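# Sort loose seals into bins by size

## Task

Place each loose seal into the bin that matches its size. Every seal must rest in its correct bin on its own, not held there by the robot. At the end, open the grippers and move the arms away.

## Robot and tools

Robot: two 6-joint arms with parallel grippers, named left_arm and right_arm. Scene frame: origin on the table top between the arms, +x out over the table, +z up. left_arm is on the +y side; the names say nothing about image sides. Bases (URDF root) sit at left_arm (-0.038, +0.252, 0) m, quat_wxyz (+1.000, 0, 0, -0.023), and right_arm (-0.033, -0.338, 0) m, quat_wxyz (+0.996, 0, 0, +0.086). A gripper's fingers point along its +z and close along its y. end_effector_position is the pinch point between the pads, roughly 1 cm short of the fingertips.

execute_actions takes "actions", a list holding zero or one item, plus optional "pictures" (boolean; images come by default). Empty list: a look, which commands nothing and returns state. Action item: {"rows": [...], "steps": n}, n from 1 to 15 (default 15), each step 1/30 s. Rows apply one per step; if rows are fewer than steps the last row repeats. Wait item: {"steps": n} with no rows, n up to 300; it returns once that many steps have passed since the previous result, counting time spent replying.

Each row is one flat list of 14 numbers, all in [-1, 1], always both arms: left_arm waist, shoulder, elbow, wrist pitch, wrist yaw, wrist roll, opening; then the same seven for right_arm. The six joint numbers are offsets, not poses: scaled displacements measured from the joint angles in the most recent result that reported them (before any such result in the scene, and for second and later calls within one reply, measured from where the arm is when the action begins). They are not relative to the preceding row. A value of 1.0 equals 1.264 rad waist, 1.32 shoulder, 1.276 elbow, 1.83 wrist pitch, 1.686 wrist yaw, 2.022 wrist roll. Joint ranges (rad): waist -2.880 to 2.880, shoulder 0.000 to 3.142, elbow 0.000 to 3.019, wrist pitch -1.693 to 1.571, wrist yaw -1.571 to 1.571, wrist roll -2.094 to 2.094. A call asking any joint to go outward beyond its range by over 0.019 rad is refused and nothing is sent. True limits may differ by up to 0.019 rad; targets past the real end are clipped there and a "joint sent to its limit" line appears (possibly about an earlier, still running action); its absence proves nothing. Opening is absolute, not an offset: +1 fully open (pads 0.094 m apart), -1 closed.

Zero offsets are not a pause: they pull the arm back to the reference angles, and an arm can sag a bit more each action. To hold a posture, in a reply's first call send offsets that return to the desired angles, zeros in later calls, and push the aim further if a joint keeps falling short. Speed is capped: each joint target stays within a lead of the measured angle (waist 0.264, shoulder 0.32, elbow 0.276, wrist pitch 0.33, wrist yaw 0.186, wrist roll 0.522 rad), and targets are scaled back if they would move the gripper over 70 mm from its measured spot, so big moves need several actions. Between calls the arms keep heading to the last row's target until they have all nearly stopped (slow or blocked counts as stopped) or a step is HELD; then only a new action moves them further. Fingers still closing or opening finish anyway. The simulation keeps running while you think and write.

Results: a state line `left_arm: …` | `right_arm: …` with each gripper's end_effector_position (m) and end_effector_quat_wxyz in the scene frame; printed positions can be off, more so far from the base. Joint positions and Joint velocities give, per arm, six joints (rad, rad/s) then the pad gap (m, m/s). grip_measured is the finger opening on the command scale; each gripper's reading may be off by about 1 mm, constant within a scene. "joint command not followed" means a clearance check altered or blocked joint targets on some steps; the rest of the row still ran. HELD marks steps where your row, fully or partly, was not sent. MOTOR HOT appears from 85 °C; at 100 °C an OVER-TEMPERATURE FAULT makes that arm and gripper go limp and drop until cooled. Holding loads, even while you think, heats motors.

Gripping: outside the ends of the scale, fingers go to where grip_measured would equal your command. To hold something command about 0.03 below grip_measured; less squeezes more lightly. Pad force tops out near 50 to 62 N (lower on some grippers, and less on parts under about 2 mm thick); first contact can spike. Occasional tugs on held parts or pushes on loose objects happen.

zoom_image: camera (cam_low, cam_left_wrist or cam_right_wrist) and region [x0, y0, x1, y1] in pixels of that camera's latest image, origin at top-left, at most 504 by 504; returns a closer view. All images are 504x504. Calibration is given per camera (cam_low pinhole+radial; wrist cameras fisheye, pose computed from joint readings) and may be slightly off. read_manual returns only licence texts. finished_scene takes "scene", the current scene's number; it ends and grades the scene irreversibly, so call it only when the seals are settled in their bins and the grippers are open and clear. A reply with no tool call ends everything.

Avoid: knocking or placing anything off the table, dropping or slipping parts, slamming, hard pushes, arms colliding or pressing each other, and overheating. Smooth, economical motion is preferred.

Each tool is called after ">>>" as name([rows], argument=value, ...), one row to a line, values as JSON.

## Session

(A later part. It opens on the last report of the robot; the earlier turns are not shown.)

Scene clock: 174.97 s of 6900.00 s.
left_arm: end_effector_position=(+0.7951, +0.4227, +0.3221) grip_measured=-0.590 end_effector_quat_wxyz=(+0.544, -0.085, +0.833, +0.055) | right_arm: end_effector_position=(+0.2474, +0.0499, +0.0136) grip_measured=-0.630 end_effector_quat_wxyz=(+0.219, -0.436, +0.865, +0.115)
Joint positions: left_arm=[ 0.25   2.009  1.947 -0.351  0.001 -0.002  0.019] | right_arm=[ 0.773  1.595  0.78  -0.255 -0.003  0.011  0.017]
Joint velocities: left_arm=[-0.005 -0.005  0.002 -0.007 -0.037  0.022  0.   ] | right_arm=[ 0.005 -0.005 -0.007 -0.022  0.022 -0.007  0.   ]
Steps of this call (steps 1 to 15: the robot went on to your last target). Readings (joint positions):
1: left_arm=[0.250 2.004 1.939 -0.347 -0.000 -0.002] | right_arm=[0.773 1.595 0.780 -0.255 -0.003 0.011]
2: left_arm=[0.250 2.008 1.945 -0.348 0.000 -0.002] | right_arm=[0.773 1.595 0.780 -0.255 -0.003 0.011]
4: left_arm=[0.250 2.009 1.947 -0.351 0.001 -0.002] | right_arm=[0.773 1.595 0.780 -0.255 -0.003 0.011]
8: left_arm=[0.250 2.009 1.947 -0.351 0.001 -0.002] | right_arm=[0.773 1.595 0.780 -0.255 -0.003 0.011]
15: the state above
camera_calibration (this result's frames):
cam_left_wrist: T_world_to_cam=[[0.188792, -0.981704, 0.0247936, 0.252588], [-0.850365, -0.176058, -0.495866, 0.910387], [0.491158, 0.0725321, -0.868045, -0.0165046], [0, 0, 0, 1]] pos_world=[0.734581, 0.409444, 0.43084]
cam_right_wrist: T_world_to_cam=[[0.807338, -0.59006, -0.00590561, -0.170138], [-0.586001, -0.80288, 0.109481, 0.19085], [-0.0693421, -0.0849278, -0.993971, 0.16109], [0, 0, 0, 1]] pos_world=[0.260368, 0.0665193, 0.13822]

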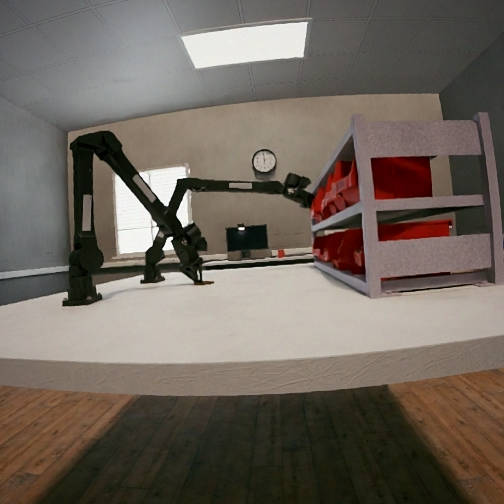

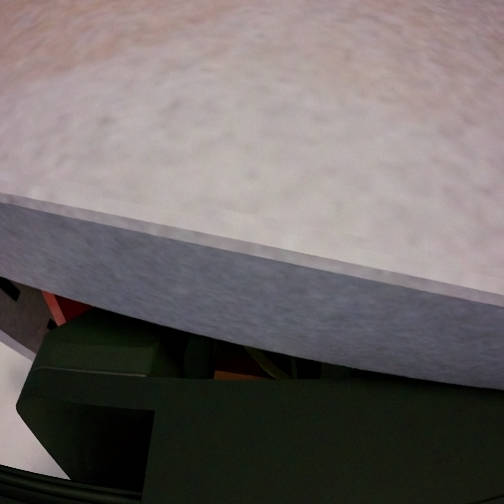

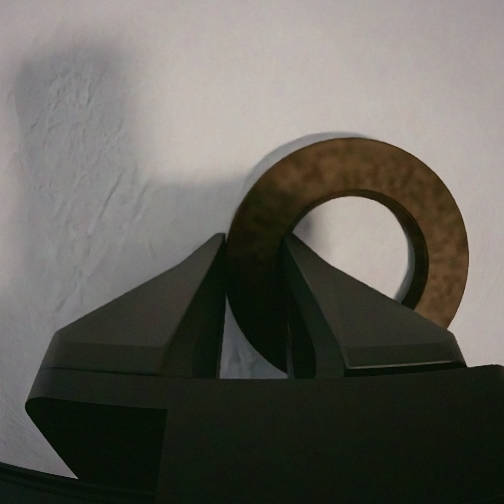

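>>> execute_actions([
  {"rows":[[0,0,0.035,0.005,0,0,-0.55,0,0,0.01,0,0,0,-0.66],[0,0,0.035,0.005,0,0,-0.5,0,0,0.01,0,0,0,-0.66],[0,0,0.035,0.005,0,0,-0.46,0,-0.01,0.01,0,0,0,-0.66],[0,0,0.035,0.005,0,0,-0.43,0,-0.02,0.01,0,0,0,-0.66],[0,0,0.035,0.005,0,0,-0.43,0,-0.03,0.02,0,0,0,-0.66],[0,0,0.035,0.005,0,0,-0.43,0,-0.04,0.02,0,0,0,-0.66],[0,0,0.035,0.005,0,0,-0.43,0,-0.05,0.03,0,0,0,-0.66],[0,0,0.035,0.005,0,0,-0.43,0,-0.06,0.03,0,0,0,-0.66],[0,0,0.035,0.005,0,0,-0.43,0,-0.07,0.03,0,0,0,-0.66],[0,0,0.035,0.005,0,0,-0.43,-0.02,-0.08,0.03,0,0,0,-0.66],[0,0,0.035,0.005,0,0,-0.43,-0.04,-0.09,0.03,0,0,0,-0.66],[0,0,0.035,0.005,0,0,-0.43,-0.06,-0.1,0.03,0,0,0,-0.66]]},
], pictures=false)

>>> execute_actions([
  {"rows":[[0,-0.012,0.02,0,0,0,-0.43,-0.04,-0.01,0.03,0,0,0,-0.66],[0,-0.024,0.008,0,0,0,-0.43,-0.07,-0.01,0.04,0,0,0,-0.66],[0,-0.036,-0.004,0,0,0,-0.43,-0.1,-0.01,0.05,0,0,0,-0.66],[0,-0.048,-0.018,0,0,0,-0.43,-0.13,-0.01,0.06,0,0,0,-0.66],[0,-0.06,-0.033,0.003,0,0,-0.43,-0.16,-0.01,0.07,0,0,0,-0.66],[0,-0.072,-0.048,0.006,0,0,-0.43,-0.19,-0.01,0.08,0,0,0,-0.66],[0,-0.084,-0.063,0.009,0,0,-0.43,-0.22,-0.01,0.09,0,0,0,-0.66],[0,-0.096,-0.078,0.012,0,0,-0.43,-0.25,-0.01,0.1,0,0,0,-0.66],[0,-0.108,-0.093,0.015,0,0,-0.43,-0.28,-0.01,0.11,0,0,0,-0.66],[0,-0.12,-0.108,0.018,0,0,-0.43,-0.31,-0.01,0.12,0,0,0,-0.66],[0,-0.132,-0.123,0.021,0,0,-0.43,-0.34,-0.01,0.13,0,0,0,-0.66],[0,-0.144,-0.14,0.024,0,0,-0.43,-0.37,-0.01,0.14,0,0,0,-0.66],[0,-0.156,-0.16,0.027,0,0,-0.43,-0.4,-0.01,0.15,0,0,0,-0.66],[0,-0.168,-0.18,0.03,0,0,-0.43,-0.43,-0.01,0.16,0,0,0,-0.66],[0,-0.2,-0.225,0.03,0,0,-0.43,-0.45,-0.01,0.17,0,0,0,-0.66]]},
], pictures=false)

>>> execute_actions([
  {"steps":20},
])

Scene clock: 202.33 s of 6900.00 s.
left_arm: end_effector_position=(+0.7951, +0.4227, +0.3221) grip_measured=-0.433 end_effector_quat_wxyz=(+0.544, -0.085, +0.833, +0.055) | right_arm: end_effector_position=(+0.2725, +0.0447, +0.0706) grip_measured=-0.632 end_effector_quat_wxyz=(+0.275, -0.408, +0.860, +0.136)
Joint positions: left_arm=[ 0.25   2.009  1.947 -0.351  0.001 -0.001  0.027] | right_arm=[ 0.724  1.472  0.78  -0.255 -0.004  0.011  0.017]
Joint velocities: left_arm=[ 0.005 -0.005 -0.017 -0.007 -0.022 -0.081  0.001] | right_arm=[-0.376 -0.327  0.012 -0.012 -0.007 -0.037  0.   ]
Steps of this call (steps 1 to 15: the robot went on to your last target; steps 16 to 90: nothing new was sent; then 23.87 s passed at rest; steps 91 to 105: all 15 steps of this action). Readings (joint positions):
91: left_arm=[0.250 2.009 1.947 -0.351 0.001 -0.001] | right_arm=[0.773 1.595 0.780 -0.255 -0.002 0.011]
92: left_arm=[0.250 2.009 1.947 -0.351 0.001 -0.001] | right_arm=[0.773 1.595 0.780 -0.255 -0.002 0.011]
94: left_arm=[0.250 2.009 1.947 -0.351 0.001 -0.001] | right_arm=[0.773 1.593 0.780 -0.255 -0.002 0.011]
98: left_arm=[0.250 2.009 1.947 -0.351 0.001 -0.001] | right_arm=[0.773 1.571 0.780 -0.255 -0.002 0.011]
105: the state above

Scene clock: 202.83 s of 6900.00 s.
left_arm: end_effector_position=(+0.7284, +0.4089, +0.3673) grip_measured=-0.433 end_effector_quat_wxyz=(+0.557, -0.084, +0.824, +0.056) | right_arm: end_effector_position=(+0.4632, -0.1159, +0.1390) grip_measured=-0.632 end_effector_quat_wxyz=(+0.366, -0.189, +0.907, +0.083)
Joint positions: left_arm=[ 0.25   1.797  1.731 -0.316  0.001 -0.001  0.027] | right_arm=[ 0.248  1.457  0.91  -0.255 -0.006  0.011  0.017]
Joint velocities: left_arm=[-0.005 -0.777 -0.877  0.212  0.022  0.007  0.   ] | right_arm=[-1.109 -0.015  0.374 -0.012 -0.037 -0.037  0.001]
Steps of this call (steps 1 to 15: all 15 steps of this action). Readings (joint positions):
1: left_arm=[0.250 2.009 1.947 -0.351 0.001 -0.001] | right_arm=[0.711 1.463 0.780 -0.255 -0.004 0.011]
2: left_arm=[0.250 2.009 1.947 -0.351 0.001 -0.001] | right_arm=[0.697 1.458 0.781 -0.255 -0.004 0.011]
4: left_arm=[0.250 2.001 1.936 -0.351 0.001 -0.001] | right_arm=[0.655 1.457 0.790 -0.255 -0.006 0.011]
8: left_arm=[0.250 1.943 1.869 -0.351 0.001 -0.001] | right_arm=[0.518 1.457 0.825 -0.255 -0.006 0.011]
15: the state above

Scene clock: 203.50 s of 6900.00 s.
left_arm: end_effector_position=(+0.7039, +0.4039, +0.3773) grip_measured=-0.433 end_effector_quat_wxyz=(+0.559, -0.084, +0.823, +0.056) | right_arm: end_effector_position=(+0.5015, -0.1645, +0.1645) grip_measured=-0.632 end_effector_quat_wxyz=(+0.393, -0.139, +0.907, +0.065)
Joint positions: left_arm=[ 0.25   1.727  1.659 -0.31   0.001 -0.001  0.027] | right_arm=[ 0.142  1.457  0.961 -0.255 -0.002  0.011  0.017]
Joint velocities: left_arm=[-0.005 -0.015 -0.002  0.007 -0.007  0.007  0.   ] | right_arm=[-0.015  0.005 -0.012  0.002  0.022 -0.007  0.001]
Steps of this call (steps 1 to 20: the robot went on to your last target). Readings (joint positions):
1: left_arm=[0.250 1.772 1.702 -0.313 0.001 -0.001] | right_arm=[0.212 1.457 0.924 -0.255 -0.006 0.011]
2: left_arm=[0.250 1.751 1.680 -0.313 0.001 -0.001] | right_arm=[0.180 1.457 0.936 -0.255 -0.004 0.011]
4: left_arm=[0.250 1.729 1.664 -0.313 0.001 -0.001] | right_arm=[0.139 1.457 0.955 -0.255 -0.001 0.011]
8: left_arm=[0.250 1.724 1.664 -0.310 0.001 -0.001] | right_arm=[0.133 1.457 0.961 -0.255 -0.001 0.011]
20: the state above
camera_calibration (this result's frames):
cam_left_wrist: T_world_to_cam=[[0.187812, -0.981912, 0.0239727, 0.251108], [-0.832861, -0.172145, -0.526032, 0.854364], [0.520644, 0.078829, -0.850127, 0.0474439], [0, 0, 0, 1]] pos_world=[0.639704, 0.3899, 0.483736]
cam_right_wrist: T_world_to_cam=[[0.305391, -0.952205, -0.00649549, -0.308614], [-0.931873, -0.297453, -0.20769, 0.459851], [0.195831, 0.0694795, -0.978173, 0.200367], [0, 0, 0, 1]] pos_world=[0.483532, -0.171001, 0.289495]

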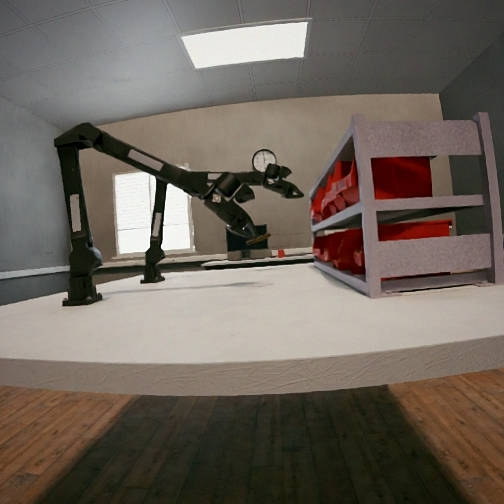

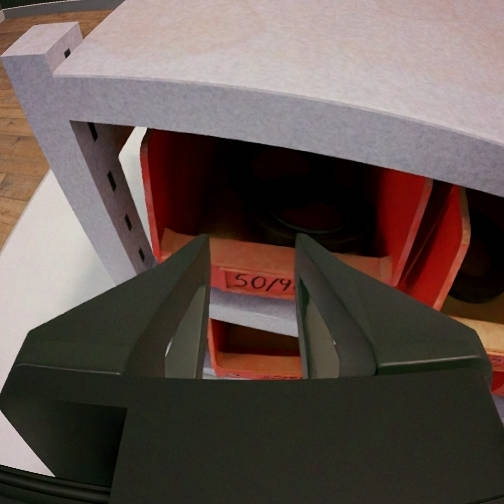

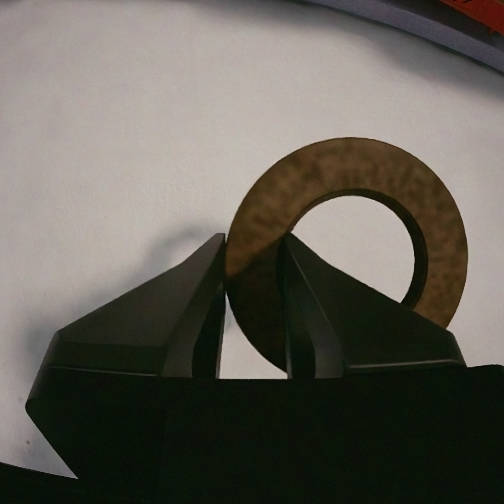

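>>> execute_actions([
  {"rows":[[0,-0.015,-0.02,0,0,0,-0.43,-0.02,0,0.04,0,0,0,-0.66],[0,-0.03,-0.04,0,0,0,-0.43,-0.04,0.005,0.07,0,0,0,-0.66],[0,-0.045,-0.06,0,0,0,-0.43,-0.06,0.015,0.1,0,0,0,-0.66],[0,-0.06,-0.08,0,0,0,-0.43,-0.08,0.025,0.13,0,0,0,-0.66],[0,-0.075,-0.1,0,0,0,-0.43,-0.1,0.035,0.16,0,0,0,-0.66],[0,-0.09,-0.12,0,0,0,-0.43,-0.12,0.045,0.19,0,0,0,-0.66],[0,-0.105,-0.14,0,0,0,-0.43,-0.14,0.057,0.22,0,0,0,-0.66],[0,-0.12,-0.16,0,0,0,-0.43,-0.16,0.069,0.25,0.005,0,0,-0.66],[0,-0.135,-0.18,0,0,0,-0.43,-0.18,0.081,0.28,0.005,0,0,-0.66],[0,-0.15,-0.2,0,0,0,-0.43,-0.2,0.093,0.31,0.005,0,0,-0.66],[0,-0.165,-0.22,0,0,0,-0.43,-0.22,0.105,0.34,0.01,0,0,-0.66],[0,-0.18,-0.24,0,0,0,-0.43,-0.24,0.117,0.37,0.01,0,0,-0.66],[0,-0.19,-0.26,0,0,0,-0.43,-0.26,0.129,0.4,0.01,0,0,-0.66],[0,-0.2,-0.28,0,0,0,-0.43,-0.28,0.141,0.43,0.015,0,0,-0.66],[0,-0.2,-0.28,0,0,0,-0.43,-0.3,0.153,0.458,0.015,0,0,-0.66]]},
], pictures=false)

>>> execute_actions([
  {"steps":30},
])

Scene clock: 220.03 s of 6900.00 s.
left_arm: end_effector_position=(+0.5992, +0.3824, +0.3456) grip_measured=-0.433 end_effector_quat_wxyz=(+0.523, -0.087, +0.846, +0.053) | right_arm: end_effector_position=(+0.6296, -0.2831, +0.2792) grip_measured=-0.632 end_effector_quat_wxyz=(+0.494, -0.032, +0.869, +0.024)
Joint positions: left_arm=[ 0.25   1.475  1.321 -0.31   0.001 -0.001  0.027] | right_arm=[-0.09   1.561  1.283 -0.258 -0.003  0.011  0.017]
Joint velocities: left_arm=[-0.005 -0.513 -0.505  0.017  0.051  0.022 -0.   ] | right_arm=[-0.659  0.337  0.847 -0.007 -0.066 -0.066 -0.   ]
Steps of this call (steps 1 to 15: the robot went on to your last target; steps 16 to 110: nothing new was sent; then 12.37 s passed at rest; steps 111 to 125: all 15 steps of this action). Readings (joint positions):
111: left_arm=[0.250 1.725 1.656 -0.310 0.001 -0.001] | right_arm=[0.142 1.457 0.961 -0.255 -0.002 0.011]
112: left_arm=[0.250 1.720 1.645 -0.310 0.001 -0.001] | right_arm=[0.139 1.457 0.964 -0.255 -0.002 0.011]
114: left_arm=[0.250 1.696 1.601 -0.310 0.001 -0.001] | right_arm=[0.122 1.464 0.987 -0.258 -0.003 0.011]
118: left_arm=[0.250 1.623 1.488 -0.310 0.001 -0.001] | right_arm=[0.056 1.492 1.081 -0.258 -0.003 0.011]
125: the state above

Scene clock: 221.03 s of 6900.00 s.
left_arm: end_effector_position=(+0.5903, +0.3805, +0.3477) grip_measured=-0.433 end_effector_quat_wxyz=(+0.524, -0.086, +0.846, +0.053) | right_arm: end_effector_position=(+0.6890, -0.3950, +0.3554) grip_measured=-0.632 end_effector_quat_wxyz=(+0.558, +0.037, +0.829, -0.018)
Joint positions: left_arm=[ 0.25   1.45   1.299 -0.31   0.001 -0.001  0.027] | right_arm=[-0.251  1.647  1.503 -0.242 -0.001  0.011  0.017]
Joint velocities: left_arm=[ 0.005 -0.005 -0.017  0.007 -0.022  0.007 -0.   ] | right_arm=[-0.005 -0.015  0.002  0.007 -0.022  0.022 -0.   ]
Steps of this call (steps 1 to 30: the robot went on to your last target). Readings (joint positions):
1: left_arm=[0.250 1.461 1.308 -0.310 0.001 -0.001] | right_arm=[-0.111 1.573 1.313 -0.258 -0.003 0.011]
2: left_arm=[0.250 1.452 1.302 -0.310 0.001 -0.001] | right_arm=[-0.133 1.585 1.343 -0.258 -0.003 0.011]
4: left_arm=[0.250 1.448 1.300 -0.310 0.001 -0.001] | right_arm=[-0.174 1.610 1.404 -0.257 -0.003 0.011]
8: left_arm=[0.250 1.450 1.299 -0.310 0.001 -0.001] | right_arm=[-0.240 1.645 1.495 -0.244 -0.001 0.011]
30: the state above
All arms were judged still, so your last target was given up. Only a new action makes them travel on or press farther. Fingers that are still opening or closing keep moving.
camera_calibration (this result's frames):
cam_left_wrist: T_world_to_cam=[[0.189809, -0.981502, 0.0250413, 0.248503], [-0.872781, -0.180356, -0.453569, 0.741622], [0.449695, 0.064236, -0.890869, 0.144865], [0, 0, 0, 1]] pos_world=[0.53496, 0.368356, 0.459209]
cam_right_wrist: T_world_to_cam=[[-0.0805655, -0.996724, -0.00707913, -0.335591], [-0.836328, 0.0714612, -0.543552, 0.804925], [0.542277, -0.0378711, -0.839346, 0.0358953], [0, 0, 0, 1]] pos_world=[0.626679, -0.390653, 0.465271]

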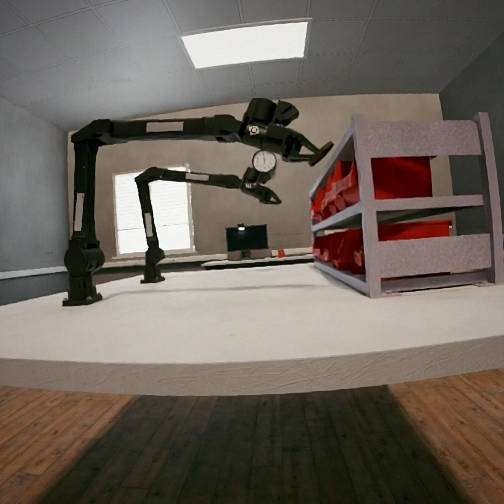

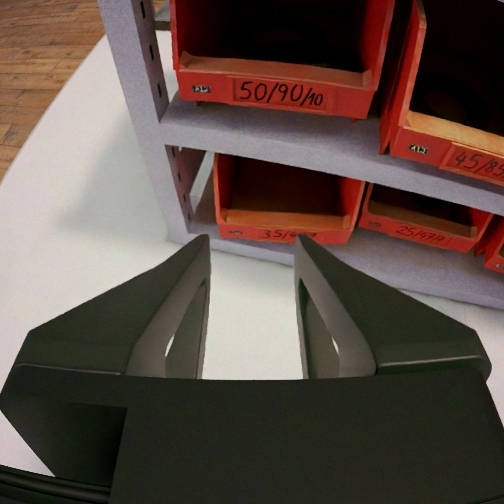

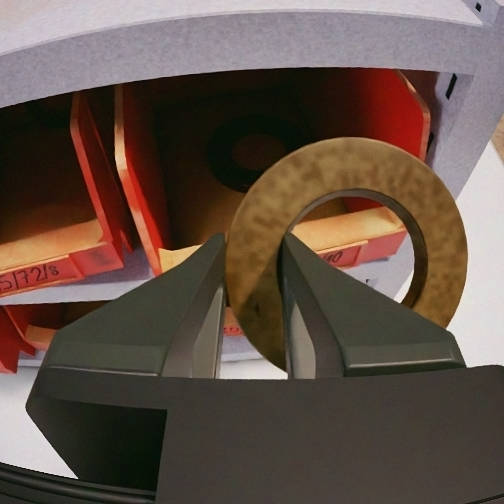

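>>> execute_actions([
  {"rows":[[0,0,0,0,0,0,-0.43,0.015,0.01,0.02,0,0,0,-0.66],[0,0,0,0,0,0,-0.43,0.027,0.018,0.025,-0.002,0,0,-0.66],[0,0,0,0,0,0,-0.43,0.027,0.026,0.03,-0.004,0,0,-0.66],[0,0,0,0,0,0,-0.43,0.027,0.034,0.04,-0.006,0,0,-0.66],[0,0,0,0,0,0,-0.43,0.027,0.042,0.052,-0.008,0,0,-0.66],[0,0,0,0,0,0,-0.43,0.027,0.05,0.064,-0.01,0,0,-0.66],[0,0,0,0,0,0,-0.43,0.027,0.058,0.076,-0.012,0,0,-0.66],[0,0,0,0,0,0,-0.43,0.027,0.066,0.088,-0.013,0,0,-0.66],[0,0,0,0,0,0,-0.43,0.027,0.074,0.1,-0.014,0,0,-0.66],[0,0,0,0,0,0,-0.43,0.027,0.081,0.112,-0.016,0,0,-0.66],[0,0,0,0,0,0,-0.43,0.027,0.088,0.124,-0.017,0,0,-0.66],[0,0,0,0,0,0,-0.43,0.027,0.095,0.136,-0.018,0,0,-0.66],[0,0,0,0,0,0,-0.43,0.027,0.102,0.148,-0.02,0,0,-0.66],[0,0,0,0,0,0,-0.43,0.027,0.109,0.16,-0.021,0,0,-0.66],[0,0,0,0,0,0,-0.43,0.027,0.116,0.17,-0.022,0,0,-0.66]]},
], pictures=false)

>>> execute_actions([
  {"steps":18},
])

Scene clock: 240.83 s of 6900.00 s.
left_arm: end_effector_position=(+0.5903, +0.3805, +0.3477) grip_measured=-0.433 end_effector_quat_wxyz=(+0.524, -0.086, +0.846, +0.053) | right_arm: end_effector_position=(+0.7343, -0.3803, +0.3364) grip_measured=-0.632 end_effector_quat_wxyz=(+0.548, +0.027, +0.836, -0.012)
Joint positions: left_arm=[ 0.25   1.45   1.299 -0.31   0.001 -0.001  0.027] | right_arm=[-0.227  1.774  1.634 -0.271 -0.001  0.011  0.017]
Joint velocities: left_arm=[-0.015  0.005 -0.012  0.017 -0.066 -0.022  0.   ] | right_arm=[ 0.015  0.308  0.403 -0.051  0.051 -0.051  0.   ]
Steps of this call (steps 1 to 90: nothing new was sent; then 16.30 s passed at rest; steps 91 to 105: all 15 steps of this action). Readings (joint positions):
91: left_arm=[0.250 1.450 1.299 -0.310 0.001 -0.001] | right_arm=[-0.250 1.647 1.503 -0.242 -0.001 0.011]
92: left_arm=[0.250 1.450 1.299 -0.310 0.001 -0.001] | right_arm=[-0.249 1.647 1.503 -0.242 -0.001 0.011]
94: left_arm=[0.250 1.450 1.299 -0.310 0.001 -0.001] | right_arm=[-0.245 1.650 1.503 -0.242 -0.001 0.011]
98: left_arm=[0.250 1.450 1.299 -0.310 0.001 -0.001] | right_arm=[-0.233 1.682 1.532 -0.254 -0.001 0.011]
105: the state above

Scene clock: 241.43 s of 6900.00 s.
left_arm: end_effector_position=(+0.5903, +0.3805, +0.3477) grip_measured=-0.433 end_effector_quat_wxyz=(+0.524, -0.086, +0.846, +0.053) | right_arm: end_effector_position=(+0.7418, -0.3807, +0.3361) grip_measured=-0.632 end_effector_quat_wxyz=(+0.549, +0.027, +0.835, -0.012)
Joint positions: left_arm=[ 0.25   1.45   1.299 -0.31   0.001 -0.001  0.027] | right_arm=[-0.227  1.793  1.66  -0.275 -0.001  0.011  0.017]
Joint velocities: left_arm=[-0.005 -0.005 -0.017  0.002  0.007 -0.037  0.   ] | right_arm=[ 0.005 -0.005  0.002 -0.017 -0.022  0.007  0.   ]
Steps of this call (steps 1 to 18: the robot went on to your last target). Readings (joint positions):
1: left_arm=[0.250 1.450 1.299 -0.310 0.001 -0.001] | right_arm=[-0.227 1.783 1.646 -0.273 -0.001 0.011]
2: left_arm=[0.250 1.450 1.299 -0.310 0.001 -0.001] | right_arm=[-0.227 1.789 1.653 -0.273 -0.001 0.011]
4: left_arm=[0.250 1.450 1.299 -0.310 0.001 -0.001] | right_arm=[-0.227 1.793 1.657 -0.273 -0.001 0.011]
8: left_arm=[0.250 1.450 1.299 -0.310 0.001 -0.001] | right_arm=[-0.227 1.793 1.659 -0.275 -0.001 0.011]
18: the state above
camera_calibration (this result's frames):
cam_left_wrist: T_world_to_cam=[[0.189809, -0.981502, 0.0250413, 0.248503], [-0.872781, -0.180356, -0.453569, 0.741622], [0.449695, 0.064236, -0.890869, 0.144865], [0, 0, 0, 1]] pos_world=[0.53496, 0.368356, 0.459209]
cam_right_wrist: T_world_to_cam=[[-0.0571296, -0.998342, -0.00702082, -0.335269], [-0.849786, 0.0523173, -0.524525, 0.833871], [0.524022, -0.0239997, -0.851366, 0.0144776], [0, 0, 0, 1]] pos_world=[0.681872, -0.377991, 0.447358]

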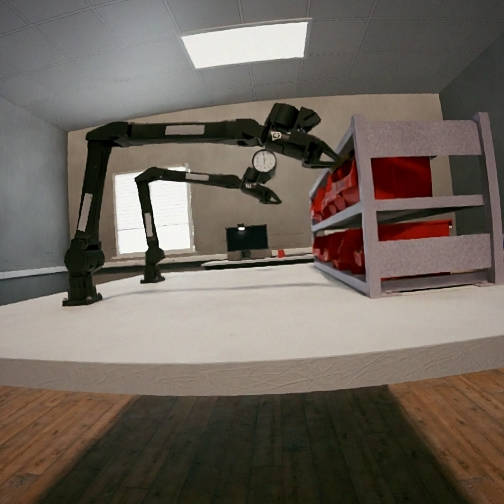

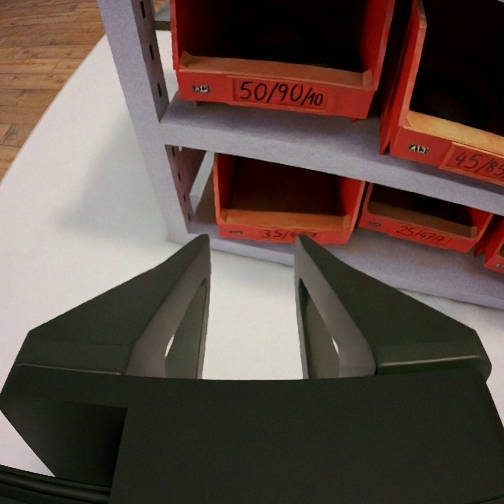

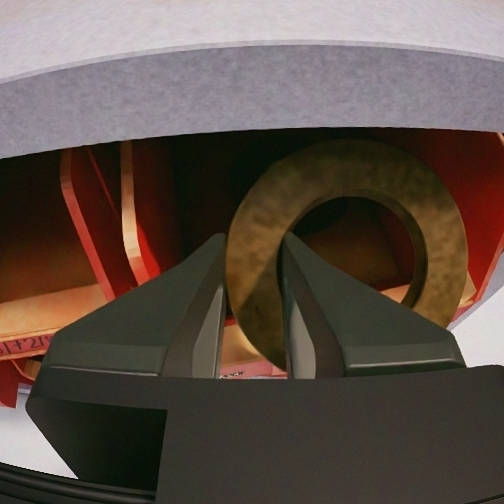

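>>> execute_actions([
  {"rows":[[0,0,0,0,0,0,-0.43,-0.014,0.006,0.04,0,0,0,-0.66],[0,0,0,0,0,0,-0.43,-0.014,0.014,0.053,0,0,0,-0.66],[0,0,0,0,0,0,-0.43,-0.014,0.023,0.066,-0.002,0,0,-0.66],[0,0,0,0,0,0,-0.43,-0.014,0.032,0.079,-0.004,0,0,-0.66],[0,0,0,0,0,0,-0.43,-0.014,0.041,0.092,-0.006,0,0,-0.66],[0,0,0,0,0,0,-0.43,-0.014,0.05,0.105,-0.008,0,0,-0.66],[0,0,0,0,0,0,-0.43,-0.014,0.059,0.118,-0.01,0,0,-0.66],[0,0,0,0,0,0,-0.43,-0.014,0.068,0.131,-0.012,0,0,-0.66],[0,0,0,0,0,0,-0.43,-0.014,0.077,0.144,-0.014,0,0,-0.66],[0,0,0,0,0,0,-0.43,-0.014,0.086,0.157,-0.016,0,0,-0.66],[0,0,0,0,0,0,-0.43,-0.014,0.095,0.17,-0.018,0,0,-0.66],[0,0,0,0,0,0,-0.43,-0.014,0.104,0.184,-0.02,0,0,-0.66],[0,0,0,0,0,0,-0.43,-0.014,0.113,0.198,-0.022,0,0,-0.66],[0,0,0,0,0,0,-0.43,-0.014,0.122,0.212,-0.023,0,0,-0.66],[0,0,0,0,0,0,-0.43,-0.014,0.131,0.225,-0.024,0,0,-0.66]]},
], pictures=false)

>>> execute_actions([
  {"steps":18},
])

Scene clock: 257.53 s of 6900.00 s.
left_arm: end_effector_position=(+0.5903, +0.3805, +0.3477) grip_measured=-0.433 end_effector_quat_wxyz=(+0.524, -0.086, +0.846, +0.053) | right_arm: end_effector_position=(+0.7875, -0.3850, +0.3299) grip_measured=-0.633 end_effector_quat_wxyz=(+0.547, +0.027, +0.837, -0.013)
Joint positions: left_arm=[ 0.25   1.45   1.299 -0.31   0.001 -0.001  0.027] | right_arm=[-0.229  1.923  1.834 -0.325 -0.001  0.009  0.017]
Joint velocities: left_arm=[-0.005 -0.015  0.007  0.007  0.007 -0.007  0.   ] | right_arm=[-0.005  0.474  0.374 -0.115  0.007 -0.051  0.   ]
Steps of this call (steps 1 to 15: the robot went on to your last target; steps 16 to 90: nothing new was sent; then 12.60 s passed at rest; steps 91 to 105: all 15 steps of this action). Readings (joint positions):
91: left_arm=[0.250 1.450 1.299 -0.310 0.001 -0.001] | right_arm=[-0.227 1.793 1.660 -0.275 -0.001 0.011]
92: left_arm=[0.250 1.450 1.299 -0.310 0.001 -0.001] | right_arm=[-0.227 1.793 1.660 -0.275 -0.001 0.011]
94: left_arm=[0.250 1.450 1.299 -0.310 0.001 -0.001] | right_arm=[-0.227 1.799 1.671 -0.276 -0.001 0.011]
98: left_arm=[0.250 1.450 1.299 -0.310 0.001 -0.001] | right_arm=[-0.228 1.835 1.741 -0.283 -0.001 0.011]
105: the state above

Scene clock: 258.13 s of 6900.00 s.
left_arm: end_effector_position=(+0.5903, +0.3805, +0.3477) grip_measured=-0.433 end_effector_quat_wxyz=(+0.524, -0.086, +0.846, +0.053) | right_arm: end_effector_position=(+0.8029, -0.3861, +0.3176) grip_measured=-0.633 end_effector_quat_wxyz=(+0.544, +0.026, +0.838, -0.013)
Joint positions: left_arm=[ 0.25   1.45   1.299 -0.31   0.001 -0.001  0.027] | right_arm=[-0.23   1.972  1.881 -0.328 -0.002  0.007  0.017]
Joint velocities: left_arm=[ 0.005  0.005  0.007 -0.002 -0.007  0.022  0.001] | right_arm=[ 0.005  0.015  0.007  0.017 -0.022  0.022 -0.   ]
Steps of this call (steps 1 to 18: the robot went on to your last target). Readings (joint positions):
1: left_arm=[0.250 1.450 1.299 -0.310 0.001 -0.001] | right_arm=[-0.229 1.937 1.845 -0.328 -0.001 0.008]
2: left_arm=[0.250 1.450 1.299 -0.310 0.001 -0.001] | right_arm=[-0.229 1.950 1.855 -0.328 -0.001 0.008]
4: left_arm=[0.250 1.450 1.299 -0.310 0.001 -0.001] | right_arm=[-0.230 1.968 1.869 -0.328 -0.002 0.008]
8: left_arm=[0.250 1.450 1.299 -0.310 0.001 -0.001] | right_arm=[-0.230 1.972 1.876 -0.328 -0.002 0.008]
18: the state above
camera_calibration (this result's frames):
cam_left_wrist: T_world_to_cam=[[0.189809, -0.981502, 0.0250413, 0.248503], [-0.872781, -0.180356, -0.453569, 0.741622], [0.449695, 0.064236, -0.890869, 0.144865], [0, 0, 0, 1]] pos_world=[0.53496, 0.368356, 0.459209]
cam_right_wrist: T_world_to_cam=[[-0.0571222, -0.998361, -0.00362513, -0.338365], [-0.855431, 0.0508158, -0.515418, 0.877467], [0.514757, -0.0263408, -0.856931, -0.0250727], [0, 0, 0, 1]] pos_world=[0.744191, -0.38306, 0.42955]

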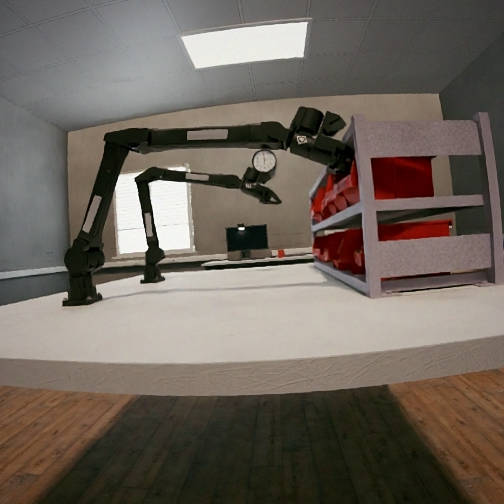

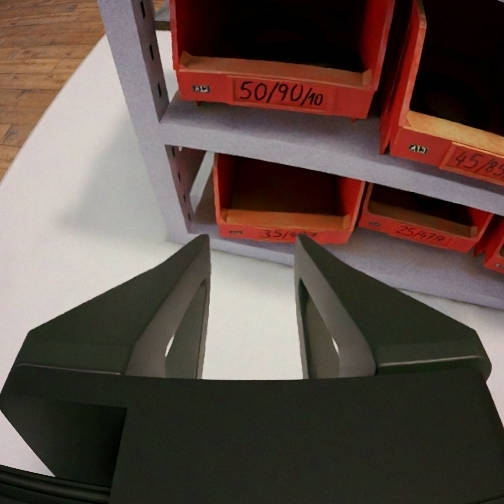

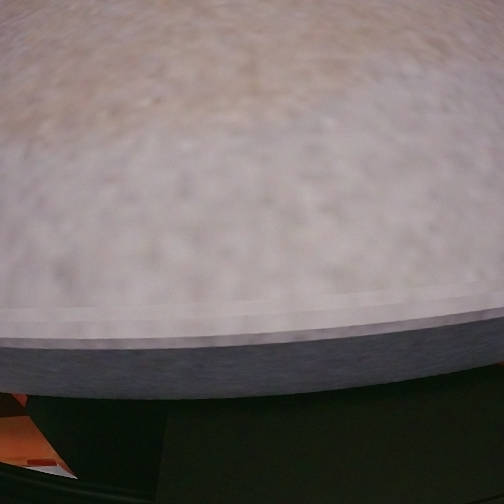

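Deep enough. Release and back out low.

>>> execute_actions([
  {"rows":[[0,0,0,0,0,0,-0.43,0,0,0.035,0.005,0,0,-0.6],[0,0,0,0,0,0,-0.43,0,0,0.035,0.005,0,0,-0.55],[0,0,0,0,0,0,-0.43,0,0,0.035,0.005,0,0,-0.51],[0,0,0,0,0,0,-0.43,0,0,0.035,0.005,0,0,-0.48]]},
], pictures=false)

>>> execute_actions([
  {"rows":[[0,0,0,0,0,0,-0.43,0,-0.012,0.02,0,0,0,-0.48],[0,0,0,0,0,0,-0.43,0,-0.024,0.008,0,0,0,-0.48],[0,0,0,0,0,0,-0.43,0,-0.036,-0.004,0,0,0,-0.48],[0,0,0,0,0,0,-0.43,0,-0.048,-0.018,0,0,0,-0.48],[0,0,0,0,0,0,-0.43,0,-0.06,-0.033,0.003,0,0,-0.48],[0,0,0,0,0,0,-0.43,0,-0.072,-0.048,0.006,0,0,-0.48],[0,0,0,0,0,0,-0.43,0,-0.084,-0.063,0.009,0,0,-0.48],[0,0,0,0,0,0,-0.43,0,-0.096,-0.079,0.012,0,0,-0.48],[0,0,0,0,0,0,-0.43,0,-0.108,-0.095,0.015,0,0,-0.48],[0,0,0,0,0,0,-0.43,0,-0.12,-0.112,0.018,0,0,-0.48],[0,0,0,0,0,0,-0.43,0,-0.132,-0.13,0.021,0,0,-0.48],[0,0,0,0,0,0,-0.43,0,-0.146,-0.15,0.024,0,0,-0.48],[0,0,0,0,0,0,-0.43,0,-0.165,-0.175,0.027,0,0,-0.48],[0,0,0,0,0,0,-0.43,0,-0.19,-0.21,0.03,0,0,-0.48],[0,0,0,0,0,0,-0.43,0,-0.24,-0.27,0.03,0,0,-0.48]]},
], pictures=false)

>>> execute_actions([
  {"steps":20},
])

Scene clock: 275.07 s of 6900.00 s.
left_arm: end_effector_position=(+0.5903, +0.3805, +0.3477) grip_measured=-0.433 end_effector_quat_wxyz=(+0.524, -0.086, +0.846, +0.053) | right_arm: end_effector_position=(+0.8029, -0.3862, +0.3176) grip_measured=-0.482 end_effector_quat_wxyz=(+0.544, +0.027, +0.838, -0.013)
Joint positions: left_arm=[ 0.25   1.45   1.299 -0.31   0.001 -0.001  0.027] | right_arm=[-0.23   1.972  1.881 -0.328 -0.001  0.007  0.024]
Joint velocities: left_arm=[-0.015  0.005  0.007  0.012 -0.081 -0.007 -0.002] | right_arm=[ 0.024 -0.005 -0.007  0.007  0.066 -0.081  0.   ]
Steps of this call (steps 1 to 15: the robot went on to your last target; steps 16 to 90: nothing new was sent; then 13.43 s passed at rest; steps 91 to 105: all 15 steps of this action). Readings (joint positions):
91: left_arm=[0.250 1.450 1.299 -0.310 0.001 -0.001] | right_arm=[-0.230 1.972 1.881 -0.328 -0.002 0.007]
92: left_arm=[0.250 1.450 1.299 -0.310 0.001 -0.001] | right_arm=[-0.230 1.972 1.881 -0.328 -0.002 0.007]
94: left_arm=[0.250 1.450 1.299 -0.310 0.001 -0.001] | right_arm=[-0.230 1.972 1.881 -0.328 -0.001 0.007]
98: left_arm=[0.250 1.450 1.299 -0.310 0.001 -0.001] | right_arm=[-0.230 1.972 1.881 -0.328 -0.001 0.007]
105: the state above

Scene clock: 275.57 s of 6900.00 s.
left_arm: end_effector_position=(+0.5903, +0.3805, +0.3477) grip_measured=-0.433 end_effector_quat_wxyz=(+0.524, -0.086, +0.846, +0.053) | right_arm: end_effector_position=(+0.7300, -0.3821, +0.3407) grip_measured=-0.482 end_effector_quat_wxyz=(+0.544, +0.027, +0.838, -0.013)
Joint positions: left_arm=[ 0.25   1.45   1.299 -0.31   0.001 -0.001  0.027] | right_arm=[-0.23   1.762  1.636 -0.292 -0.001  0.007  0.024]
Joint velocities: left_arm=[-0.005 -0.005 -0.002 -0.007 -0.007 -0.081  0.   ] | right_arm=[-0.024 -1.05  -1.292  0.271  0.022 -0.022 -0.001]
Steps of this call (steps 1 to 15: all 15 steps of this action). Readings (joint positions):
1: left_arm=[0.250 1.450 1.299 -0.310 0.001 -0.001] | right_arm=[-0.230 1.972 1.881 -0.328 -0.001 0.007]
2: left_arm=[0.250 1.450 1.299 -0.310 0.001 -0.001] | right_arm=[-0.230 1.972 1.881 -0.328 -0.001 0.007]
4: left_arm=[0.250 1.450 1.299 -0.310 0.001 -0.001] | right_arm=[-0.230 1.968 1.875 -0.328 -0.001 0.007]
8: left_arm=[0.250 1.450 1.299 -0.310 0.001 -0.001] | right_arm=[-0.230 1.918 1.810 -0.328 -0.001 0.007]
15: the state above

Scene clock: 276.23 s of 6900.00 s.
left_arm: end_effector_position=(+0.5903, +0.3805, +0.3477) grip_measured=-0.433 end_effector_quat_wxyz=(+0.524, -0.086, +0.846, +0.053) | right_arm: end_effector_position=(+0.6884, -0.3797, +0.3714) grip_measured=-0.482 end_effector_quat_wxyz=(+0.557, +0.026, +0.830, -0.014)
Joint positions: left_arm=[ 0.25   1.45   1.299 -0.31   0.001 -0.001  0.027] | right_arm=[-0.23   1.638  1.535 -0.286 -0.001  0.007  0.024]
Joint velocities: left_arm=[ 0.005 -0.005  0.002  0.012 -0.007 -0.066 -0.001] | right_arm=[-0.005  0.005  0.012 -0.002 -0.007  0.022  0.001]
Steps of this call (steps 1 to 20: the robot went on to your last target). Readings (joint positions):
1: left_arm=[0.250 1.450 1.299 -0.310 0.001 -0.001] | right_arm=[-0.230 1.727 1.592 -0.290 -0.001 0.007]
2: left_arm=[0.250 1.450 1.299 -0.310 0.001 -0.001] | right_arm=[-0.230 1.696 1.559 -0.290 -0.001 0.007]
4: left_arm=[0.250 1.450 1.299 -0.310 0.001 -0.001] | right_arm=[-0.230 1.660 1.535 -0.290 -0.001 0.007]
8: left_arm=[0.250 1.450 1.299 -0.310 0.001 -0.001] | right_arm=[-0.230 1.636 1.535 -0.286 -0.001 0.007]
20: the state above
camera_calibration (this result's frames):
cam_left_wrist: T_world_to_cam=[[0.189809, -0.981502, 0.0250413, 0.248503], [-0.872781, -0.180356, -0.453569, 0.741622], [0.449695, 0.064236, -0.890869, 0.144865], [0, 0, 0, 1]] pos_world=[0.53496, 0.368356, 0.459209]
cam_right_wrist: T_world_to_cam=[[-0.0577166, -0.998327, -0.00333398, -0.337987], [-0.839305, 0.0503308, -0.541327, 0.80518], [0.540589, -0.0284453, -0.840806, 0.0555696], [0, 0, 0, 1]] pos_world=[0.626243, -0.376366, 0.481462]

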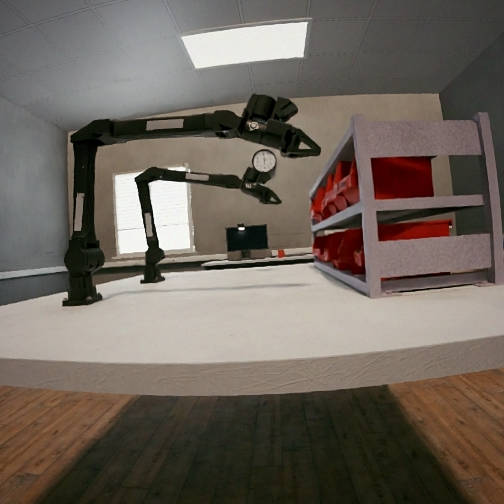

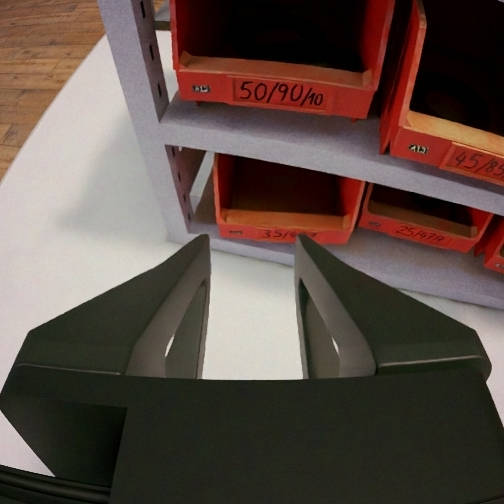

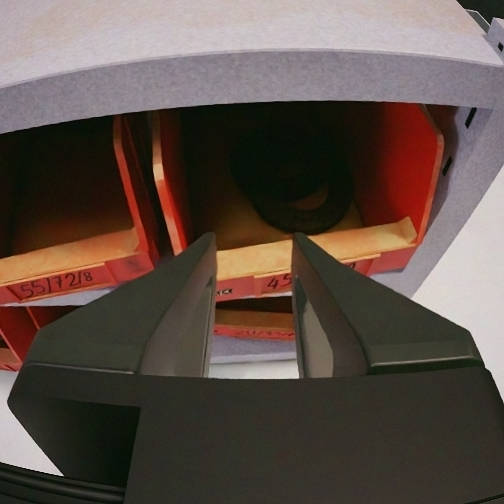

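>>> execute_actions([
  {"rows":[[0,0,0,0,0,0,-0.43,0,-0.03,-0.04,0,0,0,-0.48],[0,0,0,0,0,0,-0.43,0,-0.03,-0.04,0,0,0,-0.48],[0,0,0,0,0,0,-0.43,0,-0.06,-0.09,0,0,0,-0.48],[0,0,0,0,0,0,-0.43,0,-0.06,-0.09,0,0,0,-0.48],[0,0,0,0,0,0,-0.43,0,-0.1,-0.14,0,0,0,-0.48],[0,0,0,0,0,0,-0.43,0,-0.1,-0.14,0,0,0,-0.48],[0,0,0,0,0,0,-0.43,0,-0.14,-0.2,0,0,0,-0.48]]},
], pictures=false)

>>> finished_scene(scene=2)

Scene clock: 285.37 s of 6900.00 s.
left_arm: end_effector_position=(+0.5903, +0.3805, +0.3477) grip_measured=-0.433 end_effector_quat_wxyz=(+0.524, -0.086, +0.846, +0.053) | right_arm: end_effector_position=(+0.6056, -0.3749, +0.3322) grip_measured=-0.482 end_effector_quat_wxyz=(+0.521, +0.027, +0.853, -0.013)
Joint positions: left_arm=[ 0.25   1.45   1.299 -0.31   0.001 -0.001  0.027] | right_arm=[-0.23   1.454  1.27  -0.289 -0.001  0.007  0.024]
Joint velocities: left_arm=[ 0.015 -0.005 -0.022  0.007 -0.007  0.022 -0.001] | right_arm=[ 0.005 -0.054 -0.027 -0.017 -0.007 -0.066  0.001]
Steps of this call (steps 1 to 15: the robot went on to your last target; steps 16 to 90: nothing new was sent; then 5.63 s passed at rest; steps 91 to 105: all 15 steps of this action). Readings (joint positions):
91: left_arm=[0.250 1.450 1.299 -0.310 0.001 -0.001] | right_arm=[-0.230 1.635 1.529 -0.286 -0.001 0.007]
92: left_arm=[0.250 1.450 1.299 -0.310 0.001 -0.001] | right_arm=[-0.230 1.629 1.516 -0.286 -0.001 0.007]
94: left_arm=[0.250 1.450 1.299 -0.310 0.001 -0.001] | right_arm=[-0.230 1.603 1.465 -0.285 -0.001 0.007]
98: left_arm=[0.250 1.450 1.299 -0.310 0.001 -0.001] | right_arm=[-0.230 1.518 1.322 -0.285 -0.001 0.007]
105: the state above

The scene is finished: the task was done.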